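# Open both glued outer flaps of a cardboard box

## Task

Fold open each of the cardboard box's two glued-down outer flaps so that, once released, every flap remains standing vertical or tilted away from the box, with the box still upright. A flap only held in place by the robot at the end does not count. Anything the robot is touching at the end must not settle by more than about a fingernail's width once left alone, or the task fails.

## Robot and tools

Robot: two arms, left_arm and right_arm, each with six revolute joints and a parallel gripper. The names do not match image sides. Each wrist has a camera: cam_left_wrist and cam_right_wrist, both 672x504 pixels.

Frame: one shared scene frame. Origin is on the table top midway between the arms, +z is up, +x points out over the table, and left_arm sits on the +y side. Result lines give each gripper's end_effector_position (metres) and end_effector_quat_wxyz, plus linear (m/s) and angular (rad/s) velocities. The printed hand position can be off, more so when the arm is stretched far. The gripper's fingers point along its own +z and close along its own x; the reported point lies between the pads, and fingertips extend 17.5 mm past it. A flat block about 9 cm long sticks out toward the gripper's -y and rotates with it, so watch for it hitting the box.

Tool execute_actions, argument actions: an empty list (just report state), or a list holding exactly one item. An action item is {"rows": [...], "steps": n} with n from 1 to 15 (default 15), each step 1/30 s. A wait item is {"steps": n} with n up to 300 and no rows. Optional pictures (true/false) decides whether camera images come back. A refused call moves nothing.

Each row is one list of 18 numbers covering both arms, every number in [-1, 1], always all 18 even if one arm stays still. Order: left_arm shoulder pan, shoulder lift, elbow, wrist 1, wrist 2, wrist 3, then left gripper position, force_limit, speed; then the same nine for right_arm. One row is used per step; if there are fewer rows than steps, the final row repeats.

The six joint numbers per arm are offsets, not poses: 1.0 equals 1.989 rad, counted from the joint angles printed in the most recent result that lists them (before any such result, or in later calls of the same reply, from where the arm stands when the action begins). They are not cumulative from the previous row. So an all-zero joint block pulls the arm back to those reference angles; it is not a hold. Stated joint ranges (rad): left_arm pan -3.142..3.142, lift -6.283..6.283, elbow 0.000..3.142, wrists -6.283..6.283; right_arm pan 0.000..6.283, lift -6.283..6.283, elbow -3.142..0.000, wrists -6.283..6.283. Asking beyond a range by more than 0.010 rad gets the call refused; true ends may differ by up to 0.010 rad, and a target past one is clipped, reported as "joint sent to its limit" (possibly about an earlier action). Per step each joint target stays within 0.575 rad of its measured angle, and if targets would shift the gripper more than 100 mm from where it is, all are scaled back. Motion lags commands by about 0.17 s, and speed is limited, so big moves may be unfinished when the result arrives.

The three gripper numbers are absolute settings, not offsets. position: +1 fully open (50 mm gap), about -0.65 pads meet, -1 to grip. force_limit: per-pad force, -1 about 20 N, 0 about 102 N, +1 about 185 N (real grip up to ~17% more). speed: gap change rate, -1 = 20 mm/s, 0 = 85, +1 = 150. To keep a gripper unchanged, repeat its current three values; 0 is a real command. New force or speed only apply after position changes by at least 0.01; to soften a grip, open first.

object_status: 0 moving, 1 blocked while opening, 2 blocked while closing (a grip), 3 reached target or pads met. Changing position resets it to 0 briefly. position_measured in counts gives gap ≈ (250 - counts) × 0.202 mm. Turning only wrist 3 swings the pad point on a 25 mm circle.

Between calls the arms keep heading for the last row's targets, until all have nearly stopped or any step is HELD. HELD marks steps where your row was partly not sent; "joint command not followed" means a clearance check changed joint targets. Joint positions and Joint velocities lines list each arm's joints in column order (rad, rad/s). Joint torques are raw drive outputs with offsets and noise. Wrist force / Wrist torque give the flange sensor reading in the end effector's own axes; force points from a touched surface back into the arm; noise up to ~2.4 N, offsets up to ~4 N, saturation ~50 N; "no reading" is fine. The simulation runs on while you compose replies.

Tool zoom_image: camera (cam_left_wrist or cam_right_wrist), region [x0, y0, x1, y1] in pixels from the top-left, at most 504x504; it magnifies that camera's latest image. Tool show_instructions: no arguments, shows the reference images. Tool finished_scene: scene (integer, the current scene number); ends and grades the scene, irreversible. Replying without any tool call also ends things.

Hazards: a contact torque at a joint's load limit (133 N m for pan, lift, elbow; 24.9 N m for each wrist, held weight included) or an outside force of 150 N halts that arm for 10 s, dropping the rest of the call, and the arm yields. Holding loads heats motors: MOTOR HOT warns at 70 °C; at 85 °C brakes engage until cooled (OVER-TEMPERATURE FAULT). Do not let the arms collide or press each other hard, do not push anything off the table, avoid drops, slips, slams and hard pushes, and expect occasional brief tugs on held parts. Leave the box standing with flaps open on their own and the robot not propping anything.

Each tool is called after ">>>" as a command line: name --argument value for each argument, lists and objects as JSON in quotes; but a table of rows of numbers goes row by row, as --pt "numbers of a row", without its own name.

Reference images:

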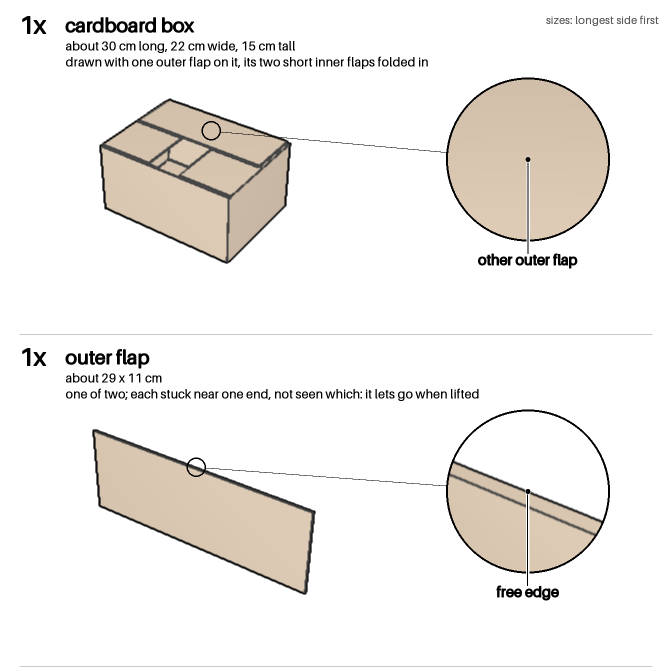

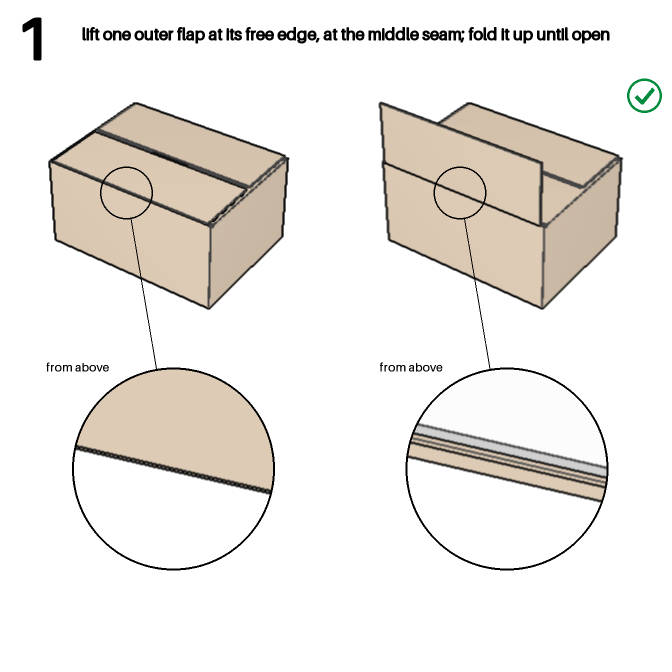

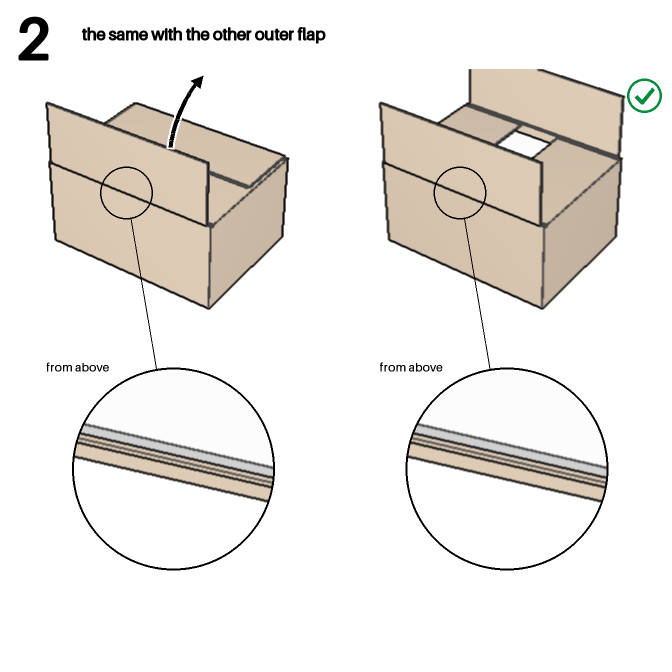

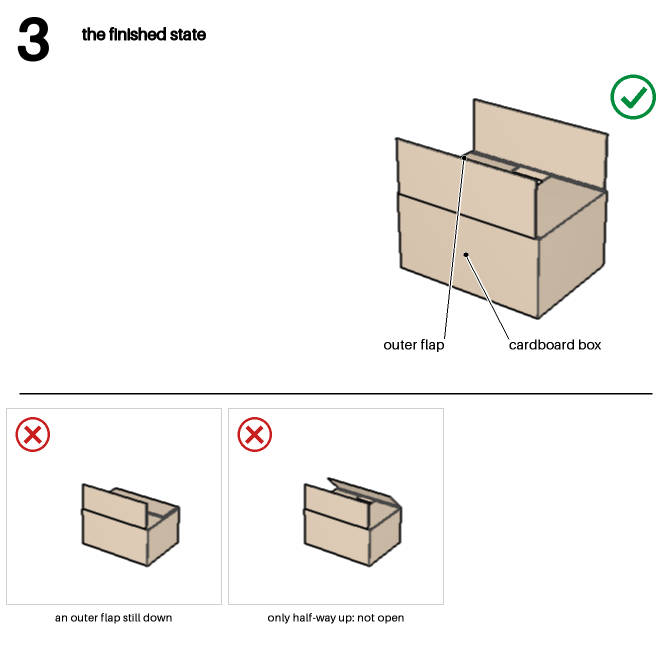

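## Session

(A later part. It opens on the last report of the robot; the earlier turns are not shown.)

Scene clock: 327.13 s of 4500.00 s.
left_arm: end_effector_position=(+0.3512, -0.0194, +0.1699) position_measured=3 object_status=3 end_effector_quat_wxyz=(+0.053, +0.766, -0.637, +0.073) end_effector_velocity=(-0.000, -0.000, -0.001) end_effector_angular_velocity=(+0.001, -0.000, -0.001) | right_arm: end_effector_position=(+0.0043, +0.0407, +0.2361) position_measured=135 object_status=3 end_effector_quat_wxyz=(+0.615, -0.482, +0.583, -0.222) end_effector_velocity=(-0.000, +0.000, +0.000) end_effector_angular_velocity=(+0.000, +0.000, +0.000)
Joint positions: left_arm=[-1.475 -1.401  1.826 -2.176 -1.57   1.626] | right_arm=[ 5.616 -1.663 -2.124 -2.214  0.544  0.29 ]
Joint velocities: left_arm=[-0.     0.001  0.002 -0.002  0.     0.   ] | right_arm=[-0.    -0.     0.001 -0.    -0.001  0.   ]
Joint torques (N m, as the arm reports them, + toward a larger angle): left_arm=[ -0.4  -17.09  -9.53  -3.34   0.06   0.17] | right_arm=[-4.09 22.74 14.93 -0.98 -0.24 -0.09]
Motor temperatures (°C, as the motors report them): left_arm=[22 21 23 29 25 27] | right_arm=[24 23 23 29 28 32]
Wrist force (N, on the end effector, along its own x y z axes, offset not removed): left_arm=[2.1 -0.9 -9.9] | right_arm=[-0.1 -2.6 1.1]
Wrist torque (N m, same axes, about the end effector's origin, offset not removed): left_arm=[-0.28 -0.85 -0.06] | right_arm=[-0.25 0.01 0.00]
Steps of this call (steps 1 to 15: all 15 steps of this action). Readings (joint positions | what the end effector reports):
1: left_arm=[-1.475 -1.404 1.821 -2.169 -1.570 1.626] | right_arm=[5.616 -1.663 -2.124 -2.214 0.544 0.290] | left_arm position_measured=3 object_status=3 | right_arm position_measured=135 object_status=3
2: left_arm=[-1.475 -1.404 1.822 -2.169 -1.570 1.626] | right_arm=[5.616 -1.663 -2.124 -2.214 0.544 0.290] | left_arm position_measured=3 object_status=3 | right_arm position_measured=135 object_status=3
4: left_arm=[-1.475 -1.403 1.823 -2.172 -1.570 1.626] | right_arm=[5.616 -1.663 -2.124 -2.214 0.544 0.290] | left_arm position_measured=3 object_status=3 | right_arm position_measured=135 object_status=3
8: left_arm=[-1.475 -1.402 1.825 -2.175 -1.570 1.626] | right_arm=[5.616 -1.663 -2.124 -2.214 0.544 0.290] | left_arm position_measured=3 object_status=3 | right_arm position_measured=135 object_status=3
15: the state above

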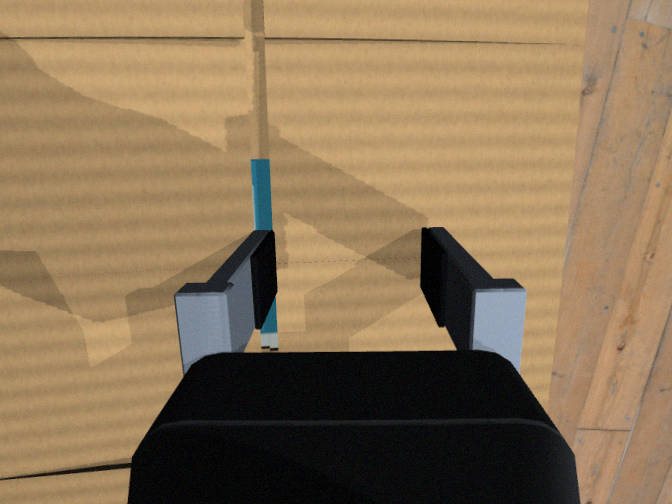

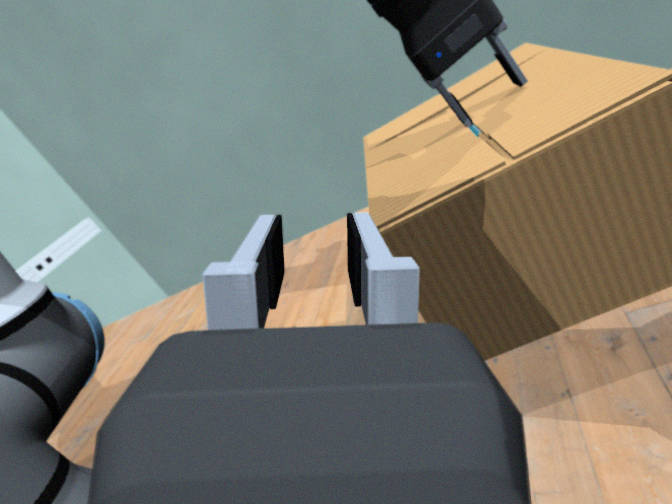

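>>> execute_actions --actions '[{"rows":[[0,-0.0049,-0.0081,0.013,0,0,1,0,0,0,0,0,0,0,0,0.11,0,0],[0,-0.0049,-0.0081,0.013,0,0,1,0,0,0,0,0,0,0,0,0.11,0,0],[0,-0.0049,-0.0081,0.013,0,0,1,0,0,0,0,0,0,0,0,0.11,0,0],[0,-0.0049,-0.0081,0.013,0,0,1,0,0,0,0,0,0,0,0,0.11,0,0],[0,-0.0049,-0.0081,0.013,0,0,1,0,0,0,0,0,0,0,0,0.11,0,0],[0,-0.0049,-0.0081,0.013,0,0,1,0,0,0,0,0,0,0,0,0.11,0,0],[0,-0.0049,-0.0081,0.013,0,0,1,0,0,0,0,0,0,0,0,0.11,0,0],[0,-0.0049,-0.0081,0.013,0,0,1,0,0,0,0,0,0,0,0,0.11,0,0],[0,-0.0082,-0.0041,0.0123,0,0,1,0,0,0,0,0,0,0,0,0.11,0,0]],"steps":15}]' --pictures false

>>> execute_actions --actions '[{"steps":12}]' --pictures false

>>> execute_actions --actions '[{"rows":[[0,0.002,0.0032,-0.0052,0,0,1,0,0,0,0,0,0,0,0,0.11,0,0],[0,0.002,0.0032,-0.0052,0,0,1,0,0,0,0,0,0,0,0,0.11,0,0],[0,0.004,0.0065,-0.0104,0,0,1,0,0,0,0,0,0,0,0,0.11,0,0],[0,0.004,0.0065,-0.0104,0,0,1,0,0,0,0,0,0,0,0,0.11,0,0],[0,0.0059,0.0097,-0.0156,0,0,1,0,0,0,0,0,0,0,0,0.11,0,0]],"steps":15}]' --pictures false

>>> execute_actions --actions '[{"steps":8}]'

>>> zoom_image --camera "cam_left_wrist" --region '[180, 150, 340, 310]'

>>> zoom_image --camera "cam_right_wrist" --region '[400, 50, 560, 170]'

Scene clock: 347.10 s of 4500.00 s.
left_arm: end_effector_position=(+0.3507, -0.0173, +0.1795) position_measured=3 object_status=3 end_effector_quat_wxyz=(+0.053, +0.766, -0.637, +0.073) end_effector_velocity=(-0.001, +0.006, +0.003) end_effector_angular_velocity=(-0.000, +0.000, +0.001) | right_arm: end_effector_position=(+0.0043, +0.0407, +0.2361) position_measured=135 object_status=3 end_effector_quat_wxyz=(+0.615, -0.482, +0.583, -0.222) end_effector_velocity=(+0.000, -0.000, +0.000) end_effector_angular_velocity=(-0.001, -0.000, -0.000)
Joint positions: left_arm=[-1.475 -1.415  1.816 -2.152 -1.57   1.626] | right_arm=[ 5.616 -1.663 -2.124 -2.214  0.544  0.29 ]
Joint velocities: left_arm=[ 0.001 -0.017  0.012  0.004 -0.     0.   ] | right_arm=[-0.     0.     0.    -0.     0.    -0.001]
Joint torques (N m, as the arm reports them, + toward a larger angle): left_arm=[ -0.79 -39.51 -15.63   0.01   0.08   0.19] | right_arm=[-3.79 21.39 13.7  -0.83 -0.43  0.04]
Motor temperatures (°C, as the motors report them): left_arm=[22 21 23 29 25 27] | right_arm=[24 23 23 29 28 32]
Wrist force (N, on the end effector, along its own x y z axes, offset not removed): left_arm=[7.2 -0.2 5.6] | right_arm=[-0.4 1.4 -1.7]
Wrist torque (N m, same axes, about the end effector's origin, offset not removed): left_arm=[0.29 0.01 0.11] | right_arm=[0.33 -0.05 -0.17]
Steps of this call (steps 1 to 15: the robot went on to your last target; steps 16 to 90: nothing new was sent; then 16.47 s passed at rest; steps 91 to 105: all 15 steps of this action). Readings (joint positions | what the end effector reports):
91: left_arm=[-1.475 -1.401 1.826 -2.176 -1.570 1.626] | right_arm=[5.616 -1.663 -2.124 -2.214 0.544 0.290] | left_arm position_measured=3 object_status=3 | right_arm position_measured=135 object_status=3
92: left_arm=[-1.475 -1.402 1.825 -2.175 -1.570 1.626] | right_arm=[5.616 -1.663 -2.124 -2.214 0.544 0.290] | left_arm position_measured=3 object_status=3 | right_arm position_measured=135 object_status=3
94: left_arm=[-1.475 -1.405 1.820 -2.166 -1.570 1.626] | right_arm=[5.616 -1.663 -2.124 -2.214 0.544 0.290] | left_arm position_measured=3 object_status=3 | right_arm position_measured=135 object_status=3
98: left_arm=[-1.475 -1.409 1.813 -2.156 -1.570 1.626] | right_arm=[5.616 -1.663 -2.124 -2.214 0.544 0.290] | left_arm position_measured=3 object_status=3 | right_arm position_measured=135 object_status=3
105: the state above

Scene clock: 347.50 s of 4500.00 s.
left_arm: end_effector_position=(+0.3505, -0.0166, +0.1798) position_measured=3 object_status=3 end_effector_quat_wxyz=(+0.053, +0.766, -0.637, +0.073) end_effector_velocity=(-0.001, +0.001, -0.001) end_effector_angular_velocity=(+0.002, +0.001, -0.000) | right_arm: end_effector_position=(+0.0043, +0.0407, +0.2361) position_measured=135 object_status=3 end_effector_quat_wxyz=(+0.615, -0.482, +0.583, -0.222) end_effector_velocity=(-0.000, +0.000, +0.000) end_effector_angular_velocity=(+0.001, +0.001, -0.001)
Joint positions: left_arm=[-1.475 -1.417  1.818 -2.152 -1.57   1.626] | right_arm=[ 5.616 -1.663 -2.124 -2.214  0.544  0.29 ]
Joint velocities: left_arm=[-0.001 -0.001  0.002  0.    -0.    -0.001] | right_arm=[-0.     0.001  0.001 -0.     0.    -0.   ]
Joint torques (N m, as the arm reports them, + toward a larger angle): left_arm=[ -0.59 -40.28 -14.7   -0.04   0.02   0.19] | right_arm=[-4.79 22.89 14.   -0.67 -0.37 -0.18]
Motor temperatures (°C, as the motors report them): left_arm=[22 21 23 29 25 27] | right_arm=[24 23 23 29 28 32]
Wrist force (N, on the end effector, along its own x y z axes, offset not removed): left_arm=[7.3 0.8 0.9] | right_arm=[-1.1 -0.4 1.4]
Wrist torque (N m, same axes, about the end effector's origin, offset not removed): left_arm=[0.15 0.01 0.25] | right_arm=[0.11 0.23 0.01]
Steps of this call (steps 1 to 12: the robot went on to your last target). Readings (joint positions | what the end effector reports):
1: left_arm=[-1.475 -1.416 1.816 -2.152 -1.570 1.626] | right_arm=[5.616 -1.663 -2.124 -2.214 0.544 0.290] | left_arm position_measured=3 object_status=3 | right_arm position_measured=135 object_status=3
2: left_arm=[-1.475 -1.416 1.817 -2.152 -1.570 1.626] | right_arm=[5.616 -1.663 -2.124 -2.214 0.544 0.290] | left_arm position_measured=3 object_status=3 | right_arm position_measured=135 object_status=3
4: left_arm=[-1.475 -1.417 1.817 -2.152 -1.570 1.626] | right_arm=[5.616 -1.663 -2.124 -2.214 0.544 0.290] | left_arm position_measured=3 object_status=3 | right_arm position_measured=135 object_status=3
8: left_arm=[-1.475 -1.417 1.817 -2.152 -1.570 1.626] | right_arm=[5.616 -1.663 -2.124 -2.214 0.544 0.290] | left_arm position_measured=3 object_status=3 | right_arm position_measured=135 object_status=3
12: the state above

Scene clock: 348.00 s of 4500.00 s.
left_arm: end_effector_position=(+0.3505, -0.0166, +0.1689) position_measured=3 object_status=3 end_effector_quat_wxyz=(+0.054, +0.766, -0.637, +0.073) end_effector_velocity=(+0.000, +0.001, -0.006) end_effector_angular_velocity=(+0.001, +0.000, +0.001) | right_arm: end_effector_position=(+0.0043, +0.0407, +0.2361) position_measured=135 object_status=3 end_effector_quat_wxyz=(+0.615, -0.482, +0.583, -0.222) end_effector_velocity=(-0.000, +0.000, +0.000) end_effector_angular_velocity=(+0.001, +0.001, -0.000)
Joint positions: left_arm=[-1.475 -1.407  1.835 -2.181 -1.57   1.626] | right_arm=[ 5.616 -1.663 -2.124 -2.214  0.544  0.29 ]
Joint velocities: left_arm=[ 0.     0.006  0.01  -0.015  0.    -0.001] | right_arm=[-0.     0.     0.001  0.    -0.     0.   ]
Joint torques (N m, as the arm reports them, + toward a larger angle): left_arm=[-0.18 -6.09 -6.29 -2.89  0.11  0.19] | right_arm=[-2.17 21.52 14.02 -0.66 -0.08 -0.01]
Motor temperatures (°C, as the motors report them): left_arm=[22 21 23 29 25 27] | right_arm=[24 23 23 29 28 32]
Wrist force (N, on the end effector, along its own x y z axes, offset not removed): left_arm=[-2.9 3.8 -32.3] | right_arm=[0.9 -3.4 -1.2]
Wrist torque (N m, same axes, about the end effector's origin, offset not removed): left_arm=[-0.03 -1.19 0.12] | right_arm=[-0.49 -0.07 -0.15]
Steps of this call (steps 1 to 15: all 15 steps of this action). Readings (joint positions | what the end effector reports):
1: left_arm=[-1.475 -1.417 1.818 -2.152 -1.570 1.626] | right_arm=[5.616 -1.663 -2.124 -2.214 0.544 0.290] | left_arm position_measured=3 object_status=3 | right_arm position_measured=135 object_status=3
2: left_arm=[-1.475 -1.417 1.818 -2.152 -1.570 1.626] | right_arm=[5.616 -1.663 -2.124 -2.214 0.544 0.290] | left_arm position_measured=3 object_status=3 | right_arm position_measured=135 object_status=3
4: left_arm=[-1.475 -1.416 1.821 -2.157 -1.570 1.626] | right_arm=[5.616 -1.663 -2.124 -2.214 0.544 0.290] | left_arm position_measured=3 object_status=3 | right_arm position_measured=135 object_status=3
8: left_arm=[-1.475 -1.410 1.830 -2.171 -1.570 1.626] | right_arm=[5.616 -1.663 -2.124 -2.214 0.544 0.290] | left_arm position_measured=3 object_status=3 | right_arm position_measured=135 object_status=3
15: the state above

Scene clock: 348.27 s of 4500.00 s.
left_arm: end_effector_position=(+0.3505, -0.0166, +0.1681) position_measured=3 object_status=3 end_effector_quat_wxyz=(+0.053, +0.766, -0.637, +0.073) end_effector_velocity=(-0.001, +0.000, -0.002) end_effector_angular_velocity=(+0.002, +0.000, -0.001) | right_arm: end_effector_position=(+0.0043, +0.0407, +0.2361) position_measured=135 object_status=3 end_effector_quat_wxyz=(+0.615, -0.482, +0.583, -0.222) end_effector_velocity=(-0.000, +0.000, -0.000) end_effector_angular_velocity=(-0.001, -0.001, +0.001)
Joint positions: left_arm=[-1.475 -1.406  1.837 -2.182 -1.57   1.626] | right_arm=[ 5.616 -1.663 -2.124 -2.214  0.544  0.29 ]
Joint velocities: left_arm=[-0.001  0.001  0.002 -0.002  0.     0.   ] | right_arm=[ 0.    -0.001  0.     0.    -0.001 -0.001]
Joint torques (N m, as the arm reports them, + toward a larger angle): left_arm=[-1.   -5.82 -1.74 -1.87 -0.04  0.19] | right_arm=[-2.2  21.94 14.1  -0.7  -0.44  0.11]
Motor temperatures (°C, as the motors report them): left_arm=[22 21 23 29 25 27] | right_arm=[24 23 23 29 28 32]
Wrist force (N, on the end effector, along its own x y z axes, offset not removed): left_arm=[-0.4 5.7 -35.7] | right_arm=[-0.2 -0.2 -0.1]
Wrist torque (N m, same axes, about the end effector's origin, offset not removed): left_arm=[0.27 -0.69 0.21] | right_arm=[0.18 0.07 -0.10]
Steps of this call (steps 1 to 8: the robot went on to your last target). Readings (joint positions | what the end effector reports):
1: left_arm=[-1.475 -1.407 1.836 -2.181 -1.570 1.626] | right_arm=[5.616 -1.663 -2.124 -2.214 0.544 0.290] | left_arm position_measured=3 object_status=3 | right_arm position_measured=135 object_status=3
2: left_arm=[-1.475 -1.406 1.836 -2.182 -1.570 1.626] | right_arm=[5.616 -1.663 -2.124 -2.214 0.544 0.290] | left_arm position_measured=3 object_status=3 | right_arm position_measured=135 object_status=3
4: left_arm=[-1.475 -1.406 1.836 -2.182 -1.570 1.626] | right_arm=[5.616 -1.663 -2.124 -2.214 0.544 0.290] | left_arm position_measured=3 object_status=3 | right_arm position_measured=135 object_status=3
8: the state above

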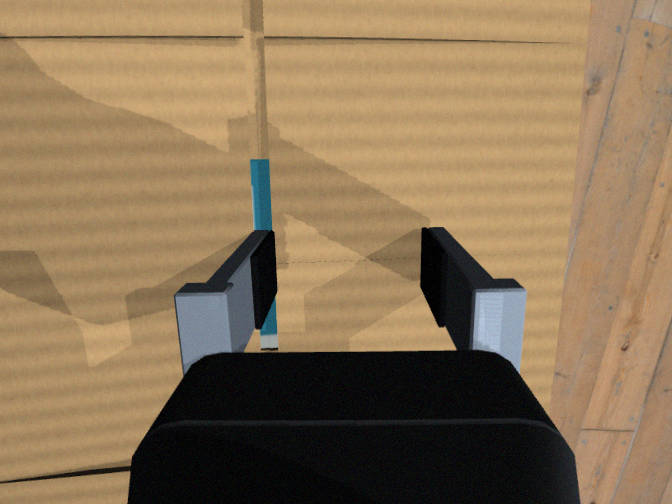

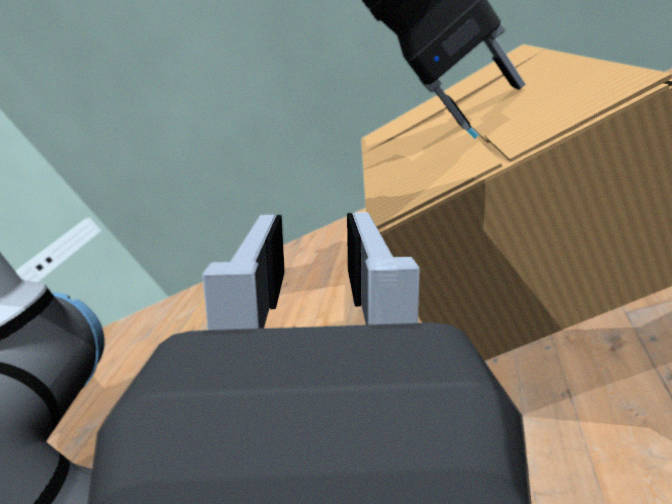

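Region (180, 150, 340, 310) of cam_left_wrist's 672x504 image, scaled by 3.150, with more detail than that image has.

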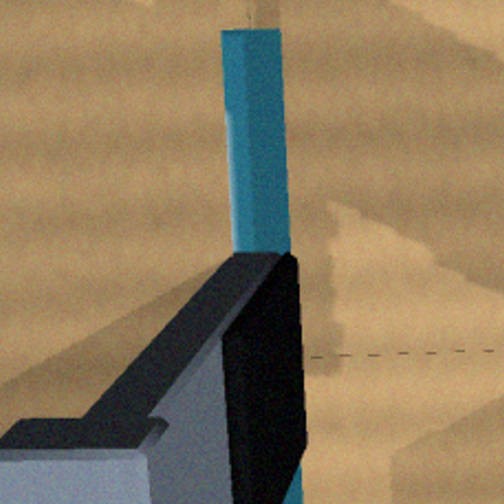

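Region (400, 50, 560, 170) of cam_right_wrist's 672x504 image, scaled by 3.150, with more detail than that image has; it fills the top 378 rows of this view, and the rest is white.

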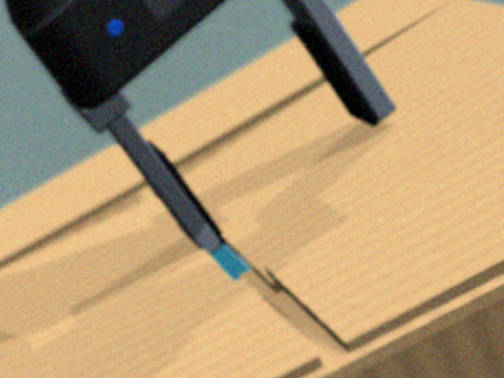

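>>> execute_actions --actions '[{"rows":[[0,-0.003,-0.0049,0.0079,0,0,1,0,0,0,0,0,0,0,0,0.11,0,0],[0,-0.003,-0.0049,0.0079,0,0,1,0,0,0,0,0,0,0,0,0.11,0,0],[0,-0.006,-0.0098,0.0158,0,0,1,0,0,0,0,0,0,0,0,0.11,0,0],[0,-0.006,-0.0098,0.0158,0,0,1,0,0,0,0,0,0,0,0,0.11,0,0],[0,-0.0088,-0.0146,0.0234,0,0,1,0,0,0,0,0,0,0,0,0.11,0,0]],"steps":15}]' --pictures false

>>> execute_actions --actions '[{"steps":8}]'

>>> zoom_image --camera "cam_right_wrist" --region '[400, 50, 560, 170]'

Scene clock: 357.80 s of 4500.00 s.
left_arm: end_effector_position=(+0.3505, -0.0165, +0.1848) position_measured=3 object_status=3 end_effector_quat_wxyz=(+0.053, +0.766, -0.637, +0.073) end_effector_velocity=(-0.000, +0.000, +0.009) end_effector_angular_velocity=(-0.001, -0.000, +0.000) | right_arm: end_effector_position=(+0.0043, +0.0407, +0.2361) position_measured=135 object_status=3 end_effector_quat_wxyz=(+0.615, -0.482, +0.583, -0.222) end_effector_velocity=(-0.000, +0.000, +0.000) end_effector_angular_velocity=(+0.000, +0.000, +0.001)
Joint positions: left_arm=[-1.475 -1.422  1.809 -2.139 -1.57   1.626] | right_arm=[ 5.616 -1.663 -2.124 -2.214  0.544  0.29 ]
Joint velocities: left_arm=[-0.    -0.009 -0.014  0.022  0.    -0.   ] | right_arm=[ 0.     0.001  0.    -0.001 -0.001 -0.   ]
Joint torques (N m, as the arm reports them, + toward a larger angle): left_arm=[ -0.41 -37.66 -30.52  -3.43   0.     0.17] | right_arm=[-2.76 23.2  14.18 -0.74 -0.3  -0.04]
Motor temperatures (°C, as the motors report them): left_arm=[22 21 23 29 25 27] | right_arm=[24 23 23 29 28 32]
Wrist force (N, on the end effector, along its own x y z axes, offset not removed): left_arm=[-9.0 -0.3 2.0] | right_arm=[-1.8 -2.0 2.2]
Wrist torque (N m, same axes, about the end effector's origin, offset not removed): left_arm=[0.19 0.34 0.17] | right_arm=[-0.17 0.36 -0.06]
Steps of this call (steps 1 to 15: the robot went on to your last target; steps 16 to 90: nothing new was sent; then 6.03 s passed at rest; steps 91 to 105: all 15 steps of this action). Readings (joint positions | what the end effector reports):
91: left_arm=[-1.475 -1.406 1.837 -2.183 -1.570 1.626] | right_arm=[5.616 -1.663 -2.124 -2.214 0.544 0.290] | left_arm position_measured=3 object_status=3 | right_arm position_measured=135 object_status=3
92: left_arm=[-1.475 -1.406 1.836 -2.182 -1.570 1.626] | right_arm=[5.616 -1.663 -2.124 -2.214 0.544 0.290] | left_arm position_measured=3 object_status=3 | right_arm position_measured=135 object_status=3
94: left_arm=[-1.475 -1.408 1.832 -2.175 -1.570 1.626] | right_arm=[5.616 -1.663 -2.124 -2.214 0.544 0.290] | left_arm position_measured=3 object_status=3 | right_arm position_measured=135 object_status=3
98: left_arm=[-1.475 -1.416 1.819 -2.154 -1.570 1.626] | right_arm=[5.616 -1.663 -2.124 -2.214 0.544 0.290] | left_arm position_measured=3 object_status=3 | right_arm position_measured=135 object_status=3
105: the state above

Scene clock: 358.07 s of 4500.00 s.
left_arm: end_effector_position=(+0.3505, -0.0165, +0.1858) position_measured=3 object_status=3 end_effector_quat_wxyz=(+0.053, +0.766, -0.637, +0.073) end_effector_velocity=(+0.000, -0.000, +0.002) end_effector_angular_velocity=(-0.001, -0.000, -0.000) | right_arm: end_effector_position=(+0.0043, +0.0407, +0.2361) position_measured=135 object_status=3 end_effector_quat_wxyz=(+0.615, -0.482, +0.583, -0.222) end_effector_velocity=(+0.000, -0.000, -0.000) end_effector_angular_velocity=(-0.002, -0.002, -0.000)
Joint positions: left_arm=[-1.475 -1.423  1.808 -2.136 -1.57   1.626] | right_arm=[ 5.616 -1.663 -2.124 -2.214  0.544  0.29 ]
Joint velocities: left_arm=[ 0.001 -0.001 -0.003  0.003 -0.     0.001] | right_arm=[ 0.    -0.001 -0.    -0.002  0.001  0.   ]
Joint torques (N m, as the arm reports them, + toward a larger angle): left_arm=[ -0.56 -39.69 -33.28  -3.18   0.05   0.17] | right_arm=[-3.88 22.34 15.66 -0.97 -0.47  0.04]
Motor temperatures (°C, as the motors report them): left_arm=[22 21 23 29 25 27] | right_arm=[24 23 23 29 28 32]
Wrist force (N, on the end effector, along its own x y z axes, offset not removed): left_arm=[-9.3 -1.9 -0.3] | right_arm=[0.8 -0.4 -1.5]
Wrist torque (N m, same axes, about the end effector's origin, offset not removed): left_arm=[-0.44 0.52 0.13] | right_arm=[0.03 -0.15 -0.07]
Steps of this call (steps 1 to 8: the robot went on to your last target). Readings (joint positions | what the end effector reports):
1: left_arm=[-1.475 -1.423 1.809 -2.138 -1.570 1.626] | right_arm=[5.616 -1.663 -2.124 -2.214 0.544 0.290] | left_arm position_measured=3 object_status=3 | right_arm position_measured=135 object_status=3
2: left_arm=[-1.475 -1.423 1.809 -2.138 -1.570 1.626] | right_arm=[5.616 -1.663 -2.124 -2.214 0.544 0.290] | left_arm position_measured=3 object_status=3 | right_arm position_measured=135 object_status=3
4: left_arm=[-1.475 -1.423 1.808 -2.137 -1.570 1.626] | right_arm=[5.616 -1.663 -2.124 -2.214 0.544 0.290] | left_arm position_measured=3 object_status=3 | right_arm position_measured=135 object_status=3
8: the state above

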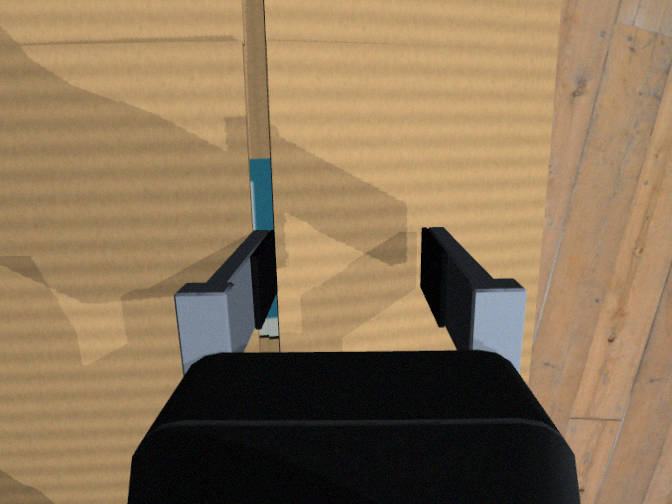

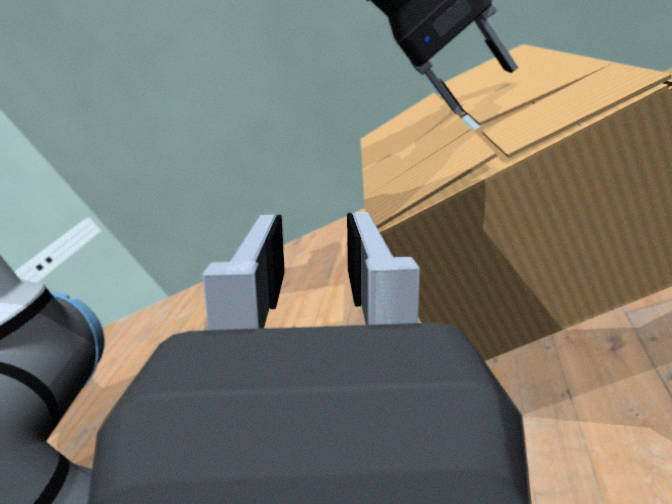

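Region (400, 50, 560, 170) of cam_right_wrist's 672x504 image, scaled by 3.150, with more detail than that image has; it fills the top 378 rows of this view, and the rest is white.

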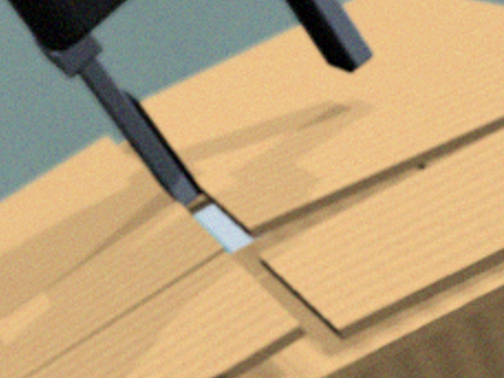

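>>> execute_actions --actions '[{"rows":[[0,-0.0028,0.0055,-0.0093,0,0,1,0,0,0,0,0,0,0,0,0.11,0,0],[0,-0.0056,0.0109,-0.0187,0,0,1,0,0,0,0,0,0,0,0,0.11,0,0],[0,-0.0085,0.0164,-0.028,0,0,1,0,0,0,0,0,0,0,0,0.11,0,0],[0,-0.0113,0.0218,-0.0373,0,0,1,0,0,0,0,0,0,0,0,0.11,0,0],[0,-0.0141,0.0273,-0.0467,0,0,1,0,0,0,0,0,0,0,0,0.11,0,0],[0,-0.0169,0.0327,-0.056,0,0,1,0,0,0,0,0,0,0,0,0.11,0,0],[0,-0.0197,0.0382,-0.0653,0,0,1,0,0,0,0,0,0,0,0,0.11,0,0],[0,-0.0226,0.0436,-0.0747,0,0,1,0,0,0,0,0,0,0,0,0.11,0,0],[0,-0.0254,0.0491,-0.084,0,0,1,0,0,0,0,0,0,0,0,0.11,0,0],[0,-0.0282,0.0545,-0.0933,0,0,1,0,0,0,0,0,0,0,0,0.11,0,0],[0,-0.031,0.06,-0.1027,0,0,1,0,0,0,0,0,0,0,0,0.11,0,0],[0,-0.0338,0.0654,-0.112,0,0,1,0,0,0,0,0,0,0,0,0.11,0,0],[0,-0.0367,0.0709,-0.1213,0,0,1,0,0,0,0,0,0,0,0,0.11,0,0],[0,-0.0395,0.0763,-0.1307,0,0,1,0,0,0,0,0,0,0,0,0.11,0,0],[0,-0.0423,0.0818,-0.14,0,0,1,0,0,0,0,0,0,0,0,0.11,0,0]],"steps":15}]' --pictures false

>>> execute_actions --actions '[{"steps":18}]'

>>> zoom_image --camera "cam_right_wrist" --region '[400, 50, 560, 170]'

Scene clock: 376.77 s of 4500.00 s.
left_arm: end_effector_position=(+0.3504, -0.0162, +0.1915) position_measured=3 object_status=3 end_effector_quat_wxyz=(+0.092, +0.760, -0.632, +0.125) end_effector_velocity=(-0.000, +0.006, +0.023) end_effector_angular_velocity=(-0.372, -0.091, +0.001) | right_arm: end_effector_position=(+0.0043, +0.0407, +0.2361) position_measured=135 object_status=3 end_effector_quat_wxyz=(+0.615, -0.482, +0.583, -0.222) end_effector_velocity=(+0.000, -0.001, -0.000) end_effector_angular_velocity=(-0.001, -0.001, -0.002)
Joint positions: left_arm=[-1.475 -1.479  1.915 -2.317 -1.57   1.626] | right_arm=[ 5.616 -1.663 -2.124 -2.214  0.544  0.29 ]
Joint velocities: left_arm=[ 0.002 -0.162  0.31  -0.531  0.     0.001] | right_arm=[ 0.    -0.    -0.001 -0.001  0.002  0.001]
Joint torques (N m, as the arm reports them, + toward a larger angle): left_arm=[ -0.69 -39.18 -18.45  -6.8   -0.09   0.18] | right_arm=[-3.73 21.67 15.42 -0.66 -0.34 -0.1 ]
Motor temperatures (°C, as the motors report them): left_arm=[22 21 23 29 25 27] | right_arm=[24 23 23 29 28 32]
Wrist force (N, on the end effector, along its own x y z axes, offset not removed): left_arm=[-1.5 -2.9 6.5] | right_arm=[-0.7 1.5 -0.4]
Wrist torque (N m, same axes, about the end effector's origin, offset not removed): left_arm=[-0.36 -0.82 0.13] | right_arm=[0.46 0.07 -0.17]
Steps of this call (steps 1 to 15: the robot went on to your last target; steps 16 to 90: nothing new was sent; then 15.20 s passed at rest; steps 91 to 105: all 15 steps of this action). Readings (joint positions | what the end effector reports):
91: left_arm=[-1.475 -1.423 1.808 -2.136 -1.570 1.626] | right_arm=[5.616 -1.663 -2.124 -2.214 0.544 0.290] | left_arm position_measured=3 object_status=3 | right_arm position_measured=135 object_status=3
92: left_arm=[-1.475 -1.424 1.808 -2.137 -1.570 1.626] | right_arm=[5.616 -1.663 -2.124 -2.214 0.544 0.290] | left_arm position_measured=3 object_status=3 | right_arm position_measured=135 object_status=3
94: left_arm=[-1.475 -1.428 1.816 -2.149 -1.570 1.626] | right_arm=[5.616 -1.663 -2.124 -2.214 0.544 0.290] | left_arm position_measured=3 object_status=3 | right_arm position_measured=135 object_status=3
98: left_arm=[-1.475 -1.443 1.845 -2.199 -1.570 1.626] | right_arm=[5.616 -1.663 -2.124 -2.214 0.544 0.290] | left_arm position_measured=3 object_status=3 | right_arm position_measured=135 object_status=3
105: the state above

Scene clock: 377.37 s of 4500.00 s.
left_arm: end_effector_position=(+0.3501, -0.0150, +0.1959) position_measured=3 object_status=3 end_effector_quat_wxyz=(+0.112, +0.755, -0.628, +0.152) end_effector_velocity=(-0.000, +0.000, -0.000) end_effector_angular_velocity=(-0.004, -0.001, -0.000) | right_arm: end_effector_position=(+0.0043, +0.0407, +0.2361) position_measured=135 object_status=3 end_effector_quat_wxyz=(+0.615, -0.482, +0.583, -0.222) end_effector_velocity=(-0.000, +0.000, -0.000) end_effector_angular_velocity=(-0.002, -0.001, -0.000)
Joint positions: left_arm=[-1.475 -1.507  1.97  -2.414 -1.57   1.626] | right_arm=[ 5.616 -1.663 -2.124 -2.214  0.544  0.29 ]
Joint velocities: left_arm=[-0.001 -0.002  0.005 -0.007  0.    -0.001] | right_arm=[-0.    -0.001  0.     0.     0.    -0.002]
Joint torques (N m, as the arm reports them, + toward a larger angle): left_arm=[ -0.28 -36.46 -17.98  -5.44   0.03   0.14] | right_arm=[-4.5  21.61 14.82 -0.97 -0.53 -0.12]
Motor temperatures (°C, as the motors report them): left_arm=[22 21 23 29 25 27] | right_arm=[24 23 23 29 28 32]
Wrist force (N, on the end effector, along its own x y z axes, offset not removed): left_arm=[-1.1 -1.1 5.2] | right_arm=[-0.7 -0.4 0.0]
Wrist torque (N m, same axes, about the end effector's origin, offset not removed): left_arm=[-0.13 0.27 0.21] | right_arm=[0.01 0.09 -0.13]
Steps of this call (steps 1 to 18: the robot went on to your last target). Readings (joint positions | what the end effector reports):
1: left_arm=[-1.475 -1.484 1.925 -2.335 -1.570 1.626] | right_arm=[5.616 -1.663 -2.124 -2.214 0.544 0.290] | left_arm position_measured=3 object_status=3 | right_arm position_measured=135 object_status=3
2: left_arm=[-1.475 -1.489 1.935 -2.352 -1.570 1.626] | right_arm=[5.616 -1.663 -2.124 -2.214 0.544 0.290] | left_arm position_measured=3 object_status=3 | right_arm position_measured=135 object_status=3
4: left_arm=[-1.475 -1.497 1.949 -2.377 -1.570 1.626] | right_arm=[5.616 -1.663 -2.124 -2.214 0.544 0.290] | left_arm position_measured=3 object_status=3 | right_arm position_measured=135 object_status=3
8: left_arm=[-1.475 -1.504 1.963 -2.402 -1.570 1.626] | right_arm=[5.616 -1.663 -2.124 -2.214 0.544 0.290] | left_arm position_measured=3 object_status=3 | right_arm position_measured=135 object_status=3
18: the state above

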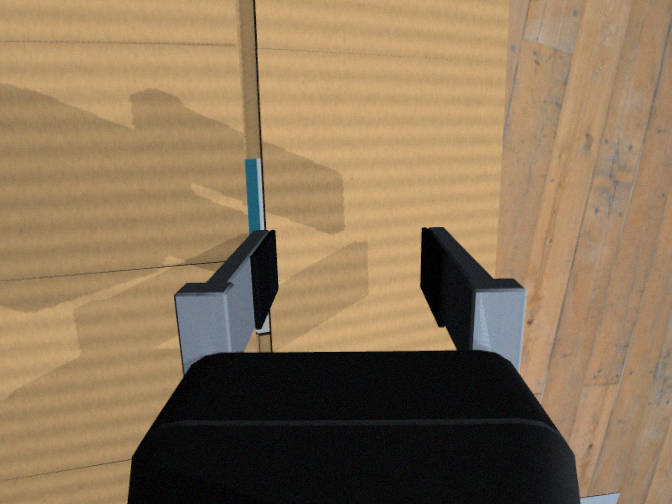

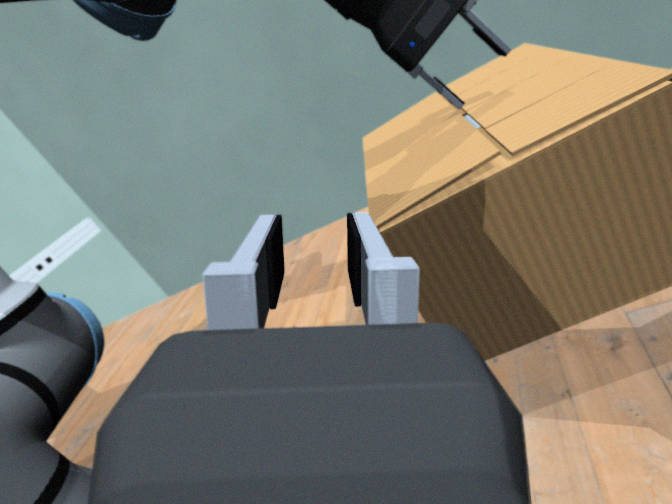

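Region (400, 50, 560, 170) of cam_right_wrist's 672x504 image, scaled by 3.150, with more detail than that image has; it fills the top 378 rows of this view, and the rest is white.

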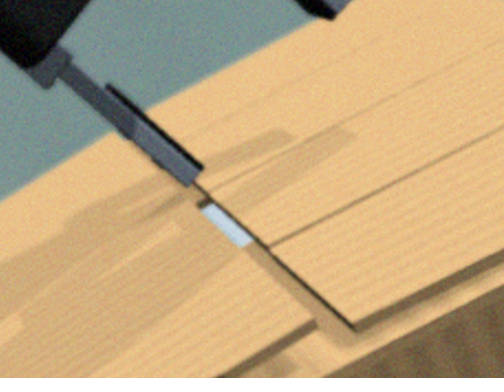

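>>> execute_actions --actions '[{"rows":[[0,0.004,-0.0072,0.0125,0,0,1,0,0,0,0,0,0,0,0,0.11,0,0],[0,0.008,-0.0143,0.025,0,0,1,0,0,0,0,0,0,0,0,0.11,0,0],[0,0.012,-0.0215,0.0375,0,0,1,0,0,0,0,0,0,0,0,0.11,0,0],[0,0.016,-0.0287,0.05,0,0,1,0,0,0,0,0,0,0,0,0.11,0,0],[0,0.02,-0.0359,0.0625,0,0,1,0,0,0,0,0,0,0,0,0.11,0,0],[0,0.024,-0.043,0.075,0,0,1,0,0,0,0,0,0,0,0,0.11,0,0],[0,0.0281,-0.0502,0.0875,0,0,1,0,0,0,0,0,0,0,0,0.11,0,0]],"steps":15}]' --pictures false

>>> execute_actions --actions '[{"steps":12}]' --pictures false

>>> execute_actions --actions '[{"rows":[[0,0.0018,0.0026,-0.0044,0,0,1,0,0,0,0,0,0,0,0,0.11,0,0],[0,0.0018,0.0026,-0.0044,0,0,1,0,0,0,0,0,0,0,0,0.11,0,0],[0,0.0036,0.0052,-0.0088,0,0,1,0,0,0,0,0,0,0,0,0.11,0,0],[0,0.0036,0.0052,-0.0088,0,0,1,0,0,0,0,0,0,0,0,0.11,0,0],[0,0.0054,0.0078,-0.0132,0,0,1,0,0,0,0,0,0,0,0,0.11,0,0]],"steps":15}]' --pictures false

>>> execute_actions --actions '[{"steps":8}]'

>>> zoom_image --camera "cam_left_wrist" --region '[180, 150, 340, 310]'

>>> zoom_image --camera "cam_right_wrist" --region '[400, 50, 560, 170]'

Scene clock: 433.50 s of 4500.00 s.
left_arm: end_effector_position=(+0.3505, -0.0165, +0.1867) position_measured=3 object_status=3 end_effector_quat_wxyz=(+0.077, +0.762, -0.634, +0.105) end_effector_velocity=(+0.001, +0.002, -0.007) end_effector_angular_velocity=(+0.089, +0.022, +0.002) | right_arm: end_effector_position=(+0.0043, +0.0407, +0.2361) position_measured=135 object_status=3 end_effector_quat_wxyz=(+0.615, -0.482, +0.583, -0.222) end_effector_velocity=(+0.000, -0.000, +0.000) end_effector_angular_velocity=(+0.002, +0.001, +0.000)
Joint positions: left_arm=[-1.475 -1.456  1.879 -2.255 -1.57   1.626] | right_arm=[ 5.616 -1.663 -2.124 -2.214  0.544  0.29 ]
Joint velocities: left_arm=[ 0.002  0.037 -0.066  0.121  0.     0.   ] | right_arm=[ 0.     0.001  0.     0.    -0.     0.001]
Joint torques (N m, as the arm reports them, + toward a larger angle): left_arm=[ -0.89 -25.89 -27.1   -0.65   0.11   0.12] | right_arm=[-3.83 21.78 14.4  -0.56 -0.5  -0.11]
Motor temperatures (°C, as the motors report them): left_arm=[22 21 23 29 25 27] | right_arm=[24 23 23 29 28 32]
Wrist force (N, on the end effector, along its own x y z axes, offset not removed): left_arm=[6.2 -5.0 7.6] | right_arm=[-0.7 -1.2 -1.2]
Wrist torque (N m, same axes, about the end effector's origin, offset not removed): left_arm=[-0.55 0.16 0.10] | right_arm=[-0.17 0.22 -0.16]
Steps of this call (steps 1 to 15: the robot went on to your last target; steps 16 to 90: nothing new was sent; then 52.63 s passed at rest; steps 91 to 105: all 15 steps of this action). Readings (joint positions | what the end effector reports):
91: left_arm=[-1.475 -1.507 1.970 -2.415 -1.570 1.626] | right_arm=[5.616 -1.663 -2.124 -2.214 0.544 0.290] | left_arm position_measured=3 object_status=3 | right_arm position_measured=135 object_status=3
92: left_arm=[-1.475 -1.507 1.969 -2.413 -1.570 1.626] | right_arm=[5.616 -1.663 -2.124 -2.214 0.544 0.290] | left_arm position_measured=3 object_status=3 | right_arm position_measured=135 object_status=3
94: left_arm=[-1.475 -1.502 1.960 -2.397 -1.570 1.626] | right_arm=[5.616 -1.663 -2.124 -2.214 0.544 0.290] | left_arm position_measured=3 object_status=3 | right_arm position_measured=135 object_status=3
98: left_arm=[-1.475 -1.480 1.921 -2.331 -1.570 1.626] | right_arm=[5.616 -1.663 -2.124 -2.214 0.544 0.290] | left_arm position_measured=3 object_status=3 | right_arm position_measured=135 object_status=3
105: the state above

Scene clock: 433.90 s of 4500.00 s.
left_arm: end_effector_position=(+0.3504, -0.0164, +0.1859) position_measured=3 object_status=3 end_effector_quat_wxyz=(+0.074, +0.763, -0.634, +0.101) end_effector_velocity=(-0.001, -0.000, -0.000) end_effector_angular_velocity=(+0.004, +0.001, -0.002) | right_arm: end_effector_position=(+0.0043, +0.0407, +0.2361) position_measured=135 object_status=3 end_effector_quat_wxyz=(+0.615, -0.482, +0.583, -0.222) end_effector_velocity=(+0.000, -0.000, -0.000) end_effector_angular_velocity=(-0.002, -0.002, +0.001)
Joint positions: left_arm=[-1.475 -1.451  1.87  -2.24  -1.57   1.626] | right_arm=[ 5.616 -1.663 -2.124 -2.214  0.544  0.29 ]
Joint velocities: left_arm=[-0.002  0.002 -0.003  0.005  0.     0.   ] | right_arm=[ 0.    -0.001 -0.001 -0.001 -0.    -0.001]
Joint torques (N m, as the arm reports them, + toward a larger angle): left_arm=[ -0.07 -24.64 -26.96  -0.12   0.11   0.2 ] | right_arm=[-2.9  22.55 14.19 -0.58 -0.59 -0.11]
Motor temperatures (°C, as the motors report them): left_arm=[22 21 23 29 25 27] | right_arm=[24 23 23 29 28 32]
Wrist force (N, on the end effector, along its own x y z axes, offset not removed): left_arm=[4.7 -1.6 4.0] | right_arm=[-3.2 -1.7 -0.6]
Wrist torque (N m, same axes, about the end effector's origin, offset not removed): left_arm=[0.00 0.54 0.25] | right_arm=[-0.11 0.44 -0.11]
Steps of this call (steps 1 to 12: the robot went on to your last target). Readings (joint positions | what the end effector reports):
1: left_arm=[-1.475 -1.455 1.877 -2.252 -1.570 1.626] | right_arm=[5.616 -1.663 -2.124 -2.214 0.544 0.290] | left_arm position_measured=3 object_status=3 | right_arm position_measured=135 object_status=3
2: left_arm=[-1.475 -1.454 1.875 -2.249 -1.570 1.626] | right_arm=[5.616 -1.663 -2.124 -2.214 0.544 0.290] | left_arm position_measured=3 object_status=3 | right_arm position_measured=135 object_status=3
4: left_arm=[-1.475 -1.453 1.873 -2.245 -1.570 1.626] | right_arm=[5.616 -1.663 -2.124 -2.214 0.544 0.290] | left_arm position_measured=3 object_status=3 | right_arm position_measured=135 object_status=3
8: left_arm=[-1.475 -1.452 1.871 -2.242 -1.570 1.626] | right_arm=[5.616 -1.663 -2.124 -2.214 0.544 0.290] | left_arm position_measured=3 object_status=3 | right_arm position_measured=135 object_status=3
12: the state above

Scene clock: 434.40 s of 4500.00 s.
left_arm: end_effector_position=(+0.3505, -0.0166, +0.1766) position_measured=3 object_status=3 end_effector_quat_wxyz=(+0.074, +0.763, -0.634, +0.101) end_effector_velocity=(+0.000, +0.000, -0.005) end_effector_angular_velocity=(+0.000, +0.000, +0.001) | right_arm: end_effector_position=(+0.0043, +0.0407, +0.2361) position_measured=135 object_status=3 end_effector_quat_wxyz=(+0.615, -0.482, +0.583, -0.222) end_effector_velocity=(-0.000, +0.000, +0.000) end_effector_angular_velocity=(-0.001, +0.000, -0.001)
Joint positions: left_arm=[-1.475 -1.441  1.885 -2.265 -1.57   1.626] | right_arm=[ 5.616 -1.663 -2.124 -2.214  0.544  0.29 ]
Joint velocities: left_arm=[ 0.     0.005  0.008 -0.013  0.    -0.001] | right_arm=[-0.    -0.     0.001 -0.     0.    -0.001]
Joint torques (N m, as the arm reports them, + toward a larger angle): left_arm=[ -0.8  -19.6  -12.12  -2.76   0.01   0.12] | right_arm=[-5.69 22.96 13.98 -0.51 -0.48 -0.04]
Motor temperatures (°C, as the motors report them): left_arm=[22 21 23 29 25 27] | right_arm=[24 23 23 29 28 32]
Wrist force (N, on the end effector, along its own x y z axes, offset not removed): left_arm=[5.7 -1.3 -4.7] | right_arm=[1.8 -2.1 0.3]
Wrist torque (N m, same axes, about the end effector's origin, offset not removed): left_arm=[-0.01 0.19 0.05] | right_arm=[-0.34 -0.21 -0.26]
Steps of this call (steps 1 to 15: all 15 steps of this action). Readings (joint positions | what the end effector reports):
1: left_arm=[-1.475 -1.451 1.870 -2.240 -1.570 1.626] | right_arm=[5.616 -1.663 -2.124 -2.214 0.544 0.290] | left_arm position_measured=3 object_status=3 | right_arm position_measured=135 object_status=3
2: left_arm=[-1.475 -1.451 1.871 -2.241 -1.570 1.626] | right_arm=[5.616 -1.663 -2.124 -2.214 0.544 0.290] | left_arm position_measured=3 object_status=3 | right_arm position_measured=135 object_status=3
4: left_arm=[-1.475 -1.450 1.873 -2.244 -1.570 1.626] | right_arm=[5.616 -1.663 -2.124 -2.214 0.544 0.290] | left_arm position_measured=3 object_status=3 | right_arm position_measured=135 object_status=3
8: left_arm=[-1.475 -1.445 1.880 -2.257 -1.570 1.626] | right_arm=[5.616 -1.663 -2.124 -2.214 0.544 0.290] | left_arm position_measured=3 object_status=3 | right_arm position_measured=135 object_status=3
15: the state above

Scene clock: 434.67 s of 4500.00 s.
left_arm: end_effector_position=(+0.3505, -0.0166, +0.1761) position_measured=3 object_status=3 end_effector_quat_wxyz=(+0.074, +0.763, -0.634, +0.101) end_effector_velocity=(-0.000, +0.000, -0.002) end_effector_angular_velocity=(+0.001, +0.000, -0.001) | right_arm: end_effector_position=(+0.0043, +0.0407, +0.2361) position_measured=135 object_status=3 end_effector_quat_wxyz=(+0.615, -0.482, +0.583, -0.222) end_effector_velocity=(+0.000, -0.000, -0.000) end_effector_angular_velocity=(-0.002, -0.002, +0.000)
Joint positions: left_arm=[-1.475 -1.441  1.886 -2.266 -1.57   1.626] | right_arm=[ 5.616 -1.663 -2.124 -2.214  0.544  0.29 ]
Joint velocities: left_arm=[-0.     0.001  0.003 -0.002  0.     0.   ] | right_arm=[-0.    -0.001 -0.001 -0.     0.    -0.   ]
Joint torques (N m, as the arm reports them, + toward a larger angle): left_arm=[ -1.37 -18.99 -11.28  -2.51   0.09   0.2 ] | right_arm=[-4.46 23.78 14.5  -0.72 -0.37 -0.01]
Motor temperatures (°C, as the motors report them): left_arm=[22 21 23 29 25 27] | right_arm=[24 23 23 29 28 32]
Wrist force (N, on the end effector, along its own x y z axes, offset not removed): left_arm=[4.1 -4.8 -4.5] | right_arm=[0.1 -0.9 -2.6]
Wrist torque (N m, same axes, about the end effector's origin, offset not removed): left_arm=[-0.78 0.49 0.13] | right_arm=[-0.12 -0.01 -0.01]
Steps of this call (steps 1 to 8: the robot went on to your last target). Readings (joint positions | what the end effector reports):
1: left_arm=[-1.475 -1.441 1.885 -2.265 -1.570 1.626] | right_arm=[5.616 -1.663 -2.124 -2.214 0.544 0.290] | left_arm position_measured=3 object_status=3 | right_arm position_measured=135 object_status=3
2: left_arm=[-1.475 -1.441 1.885 -2.266 -1.570 1.626] | right_arm=[5.616 -1.663 -2.124 -2.214 0.544 0.290] | left_arm position_measured=3 object_status=3 | right_arm position_measured=135 object_status=3
4: left_arm=[-1.475 -1.441 1.886 -2.266 -1.570 1.626] | right_arm=[5.616 -1.663 -2.124 -2.214 0.544 0.290] | left_arm position_measured=3 object_status=3 | right_arm position_measured=135 object_status=3
8: the state above

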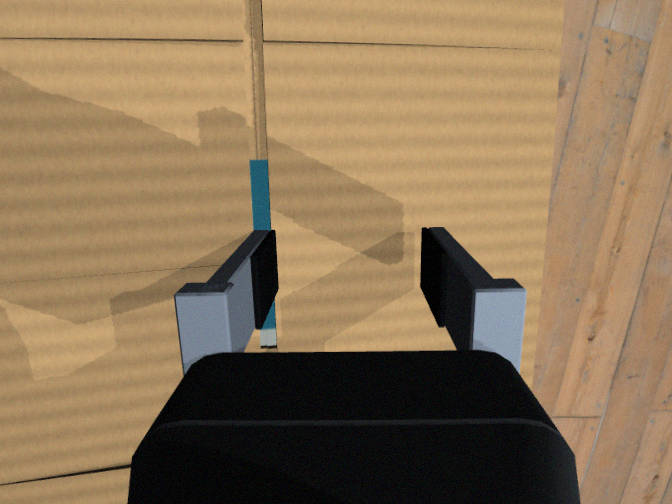

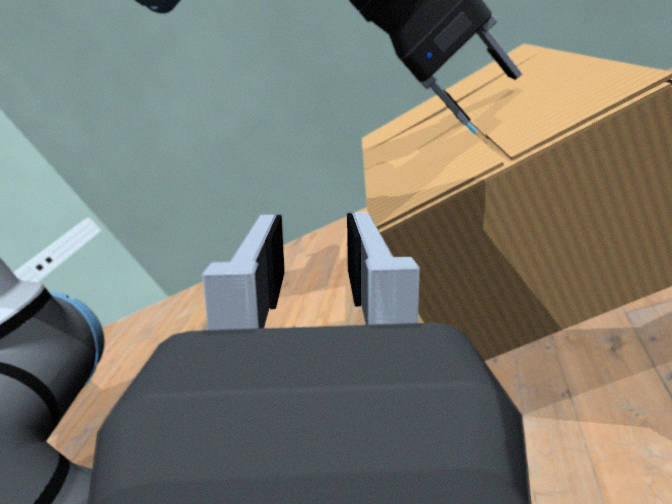

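Region (180, 150, 340, 310) of cam_left_wrist's 672x504 image, scaled by 3.150, with more detail than that image has.

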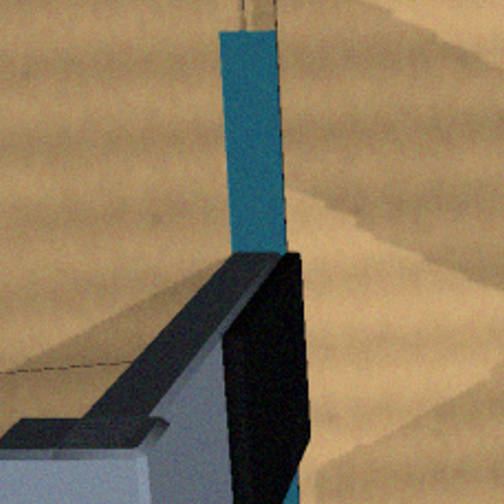

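Region (400, 50, 560, 170) of cam_right_wrist's 672x504 image, scaled by 3.150, with more detail than that image has; it fills the top 378 rows of this view, and the rest is white.

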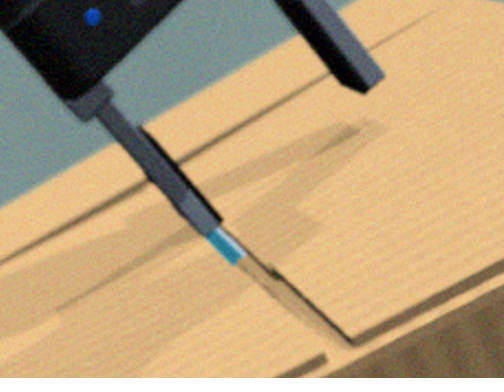

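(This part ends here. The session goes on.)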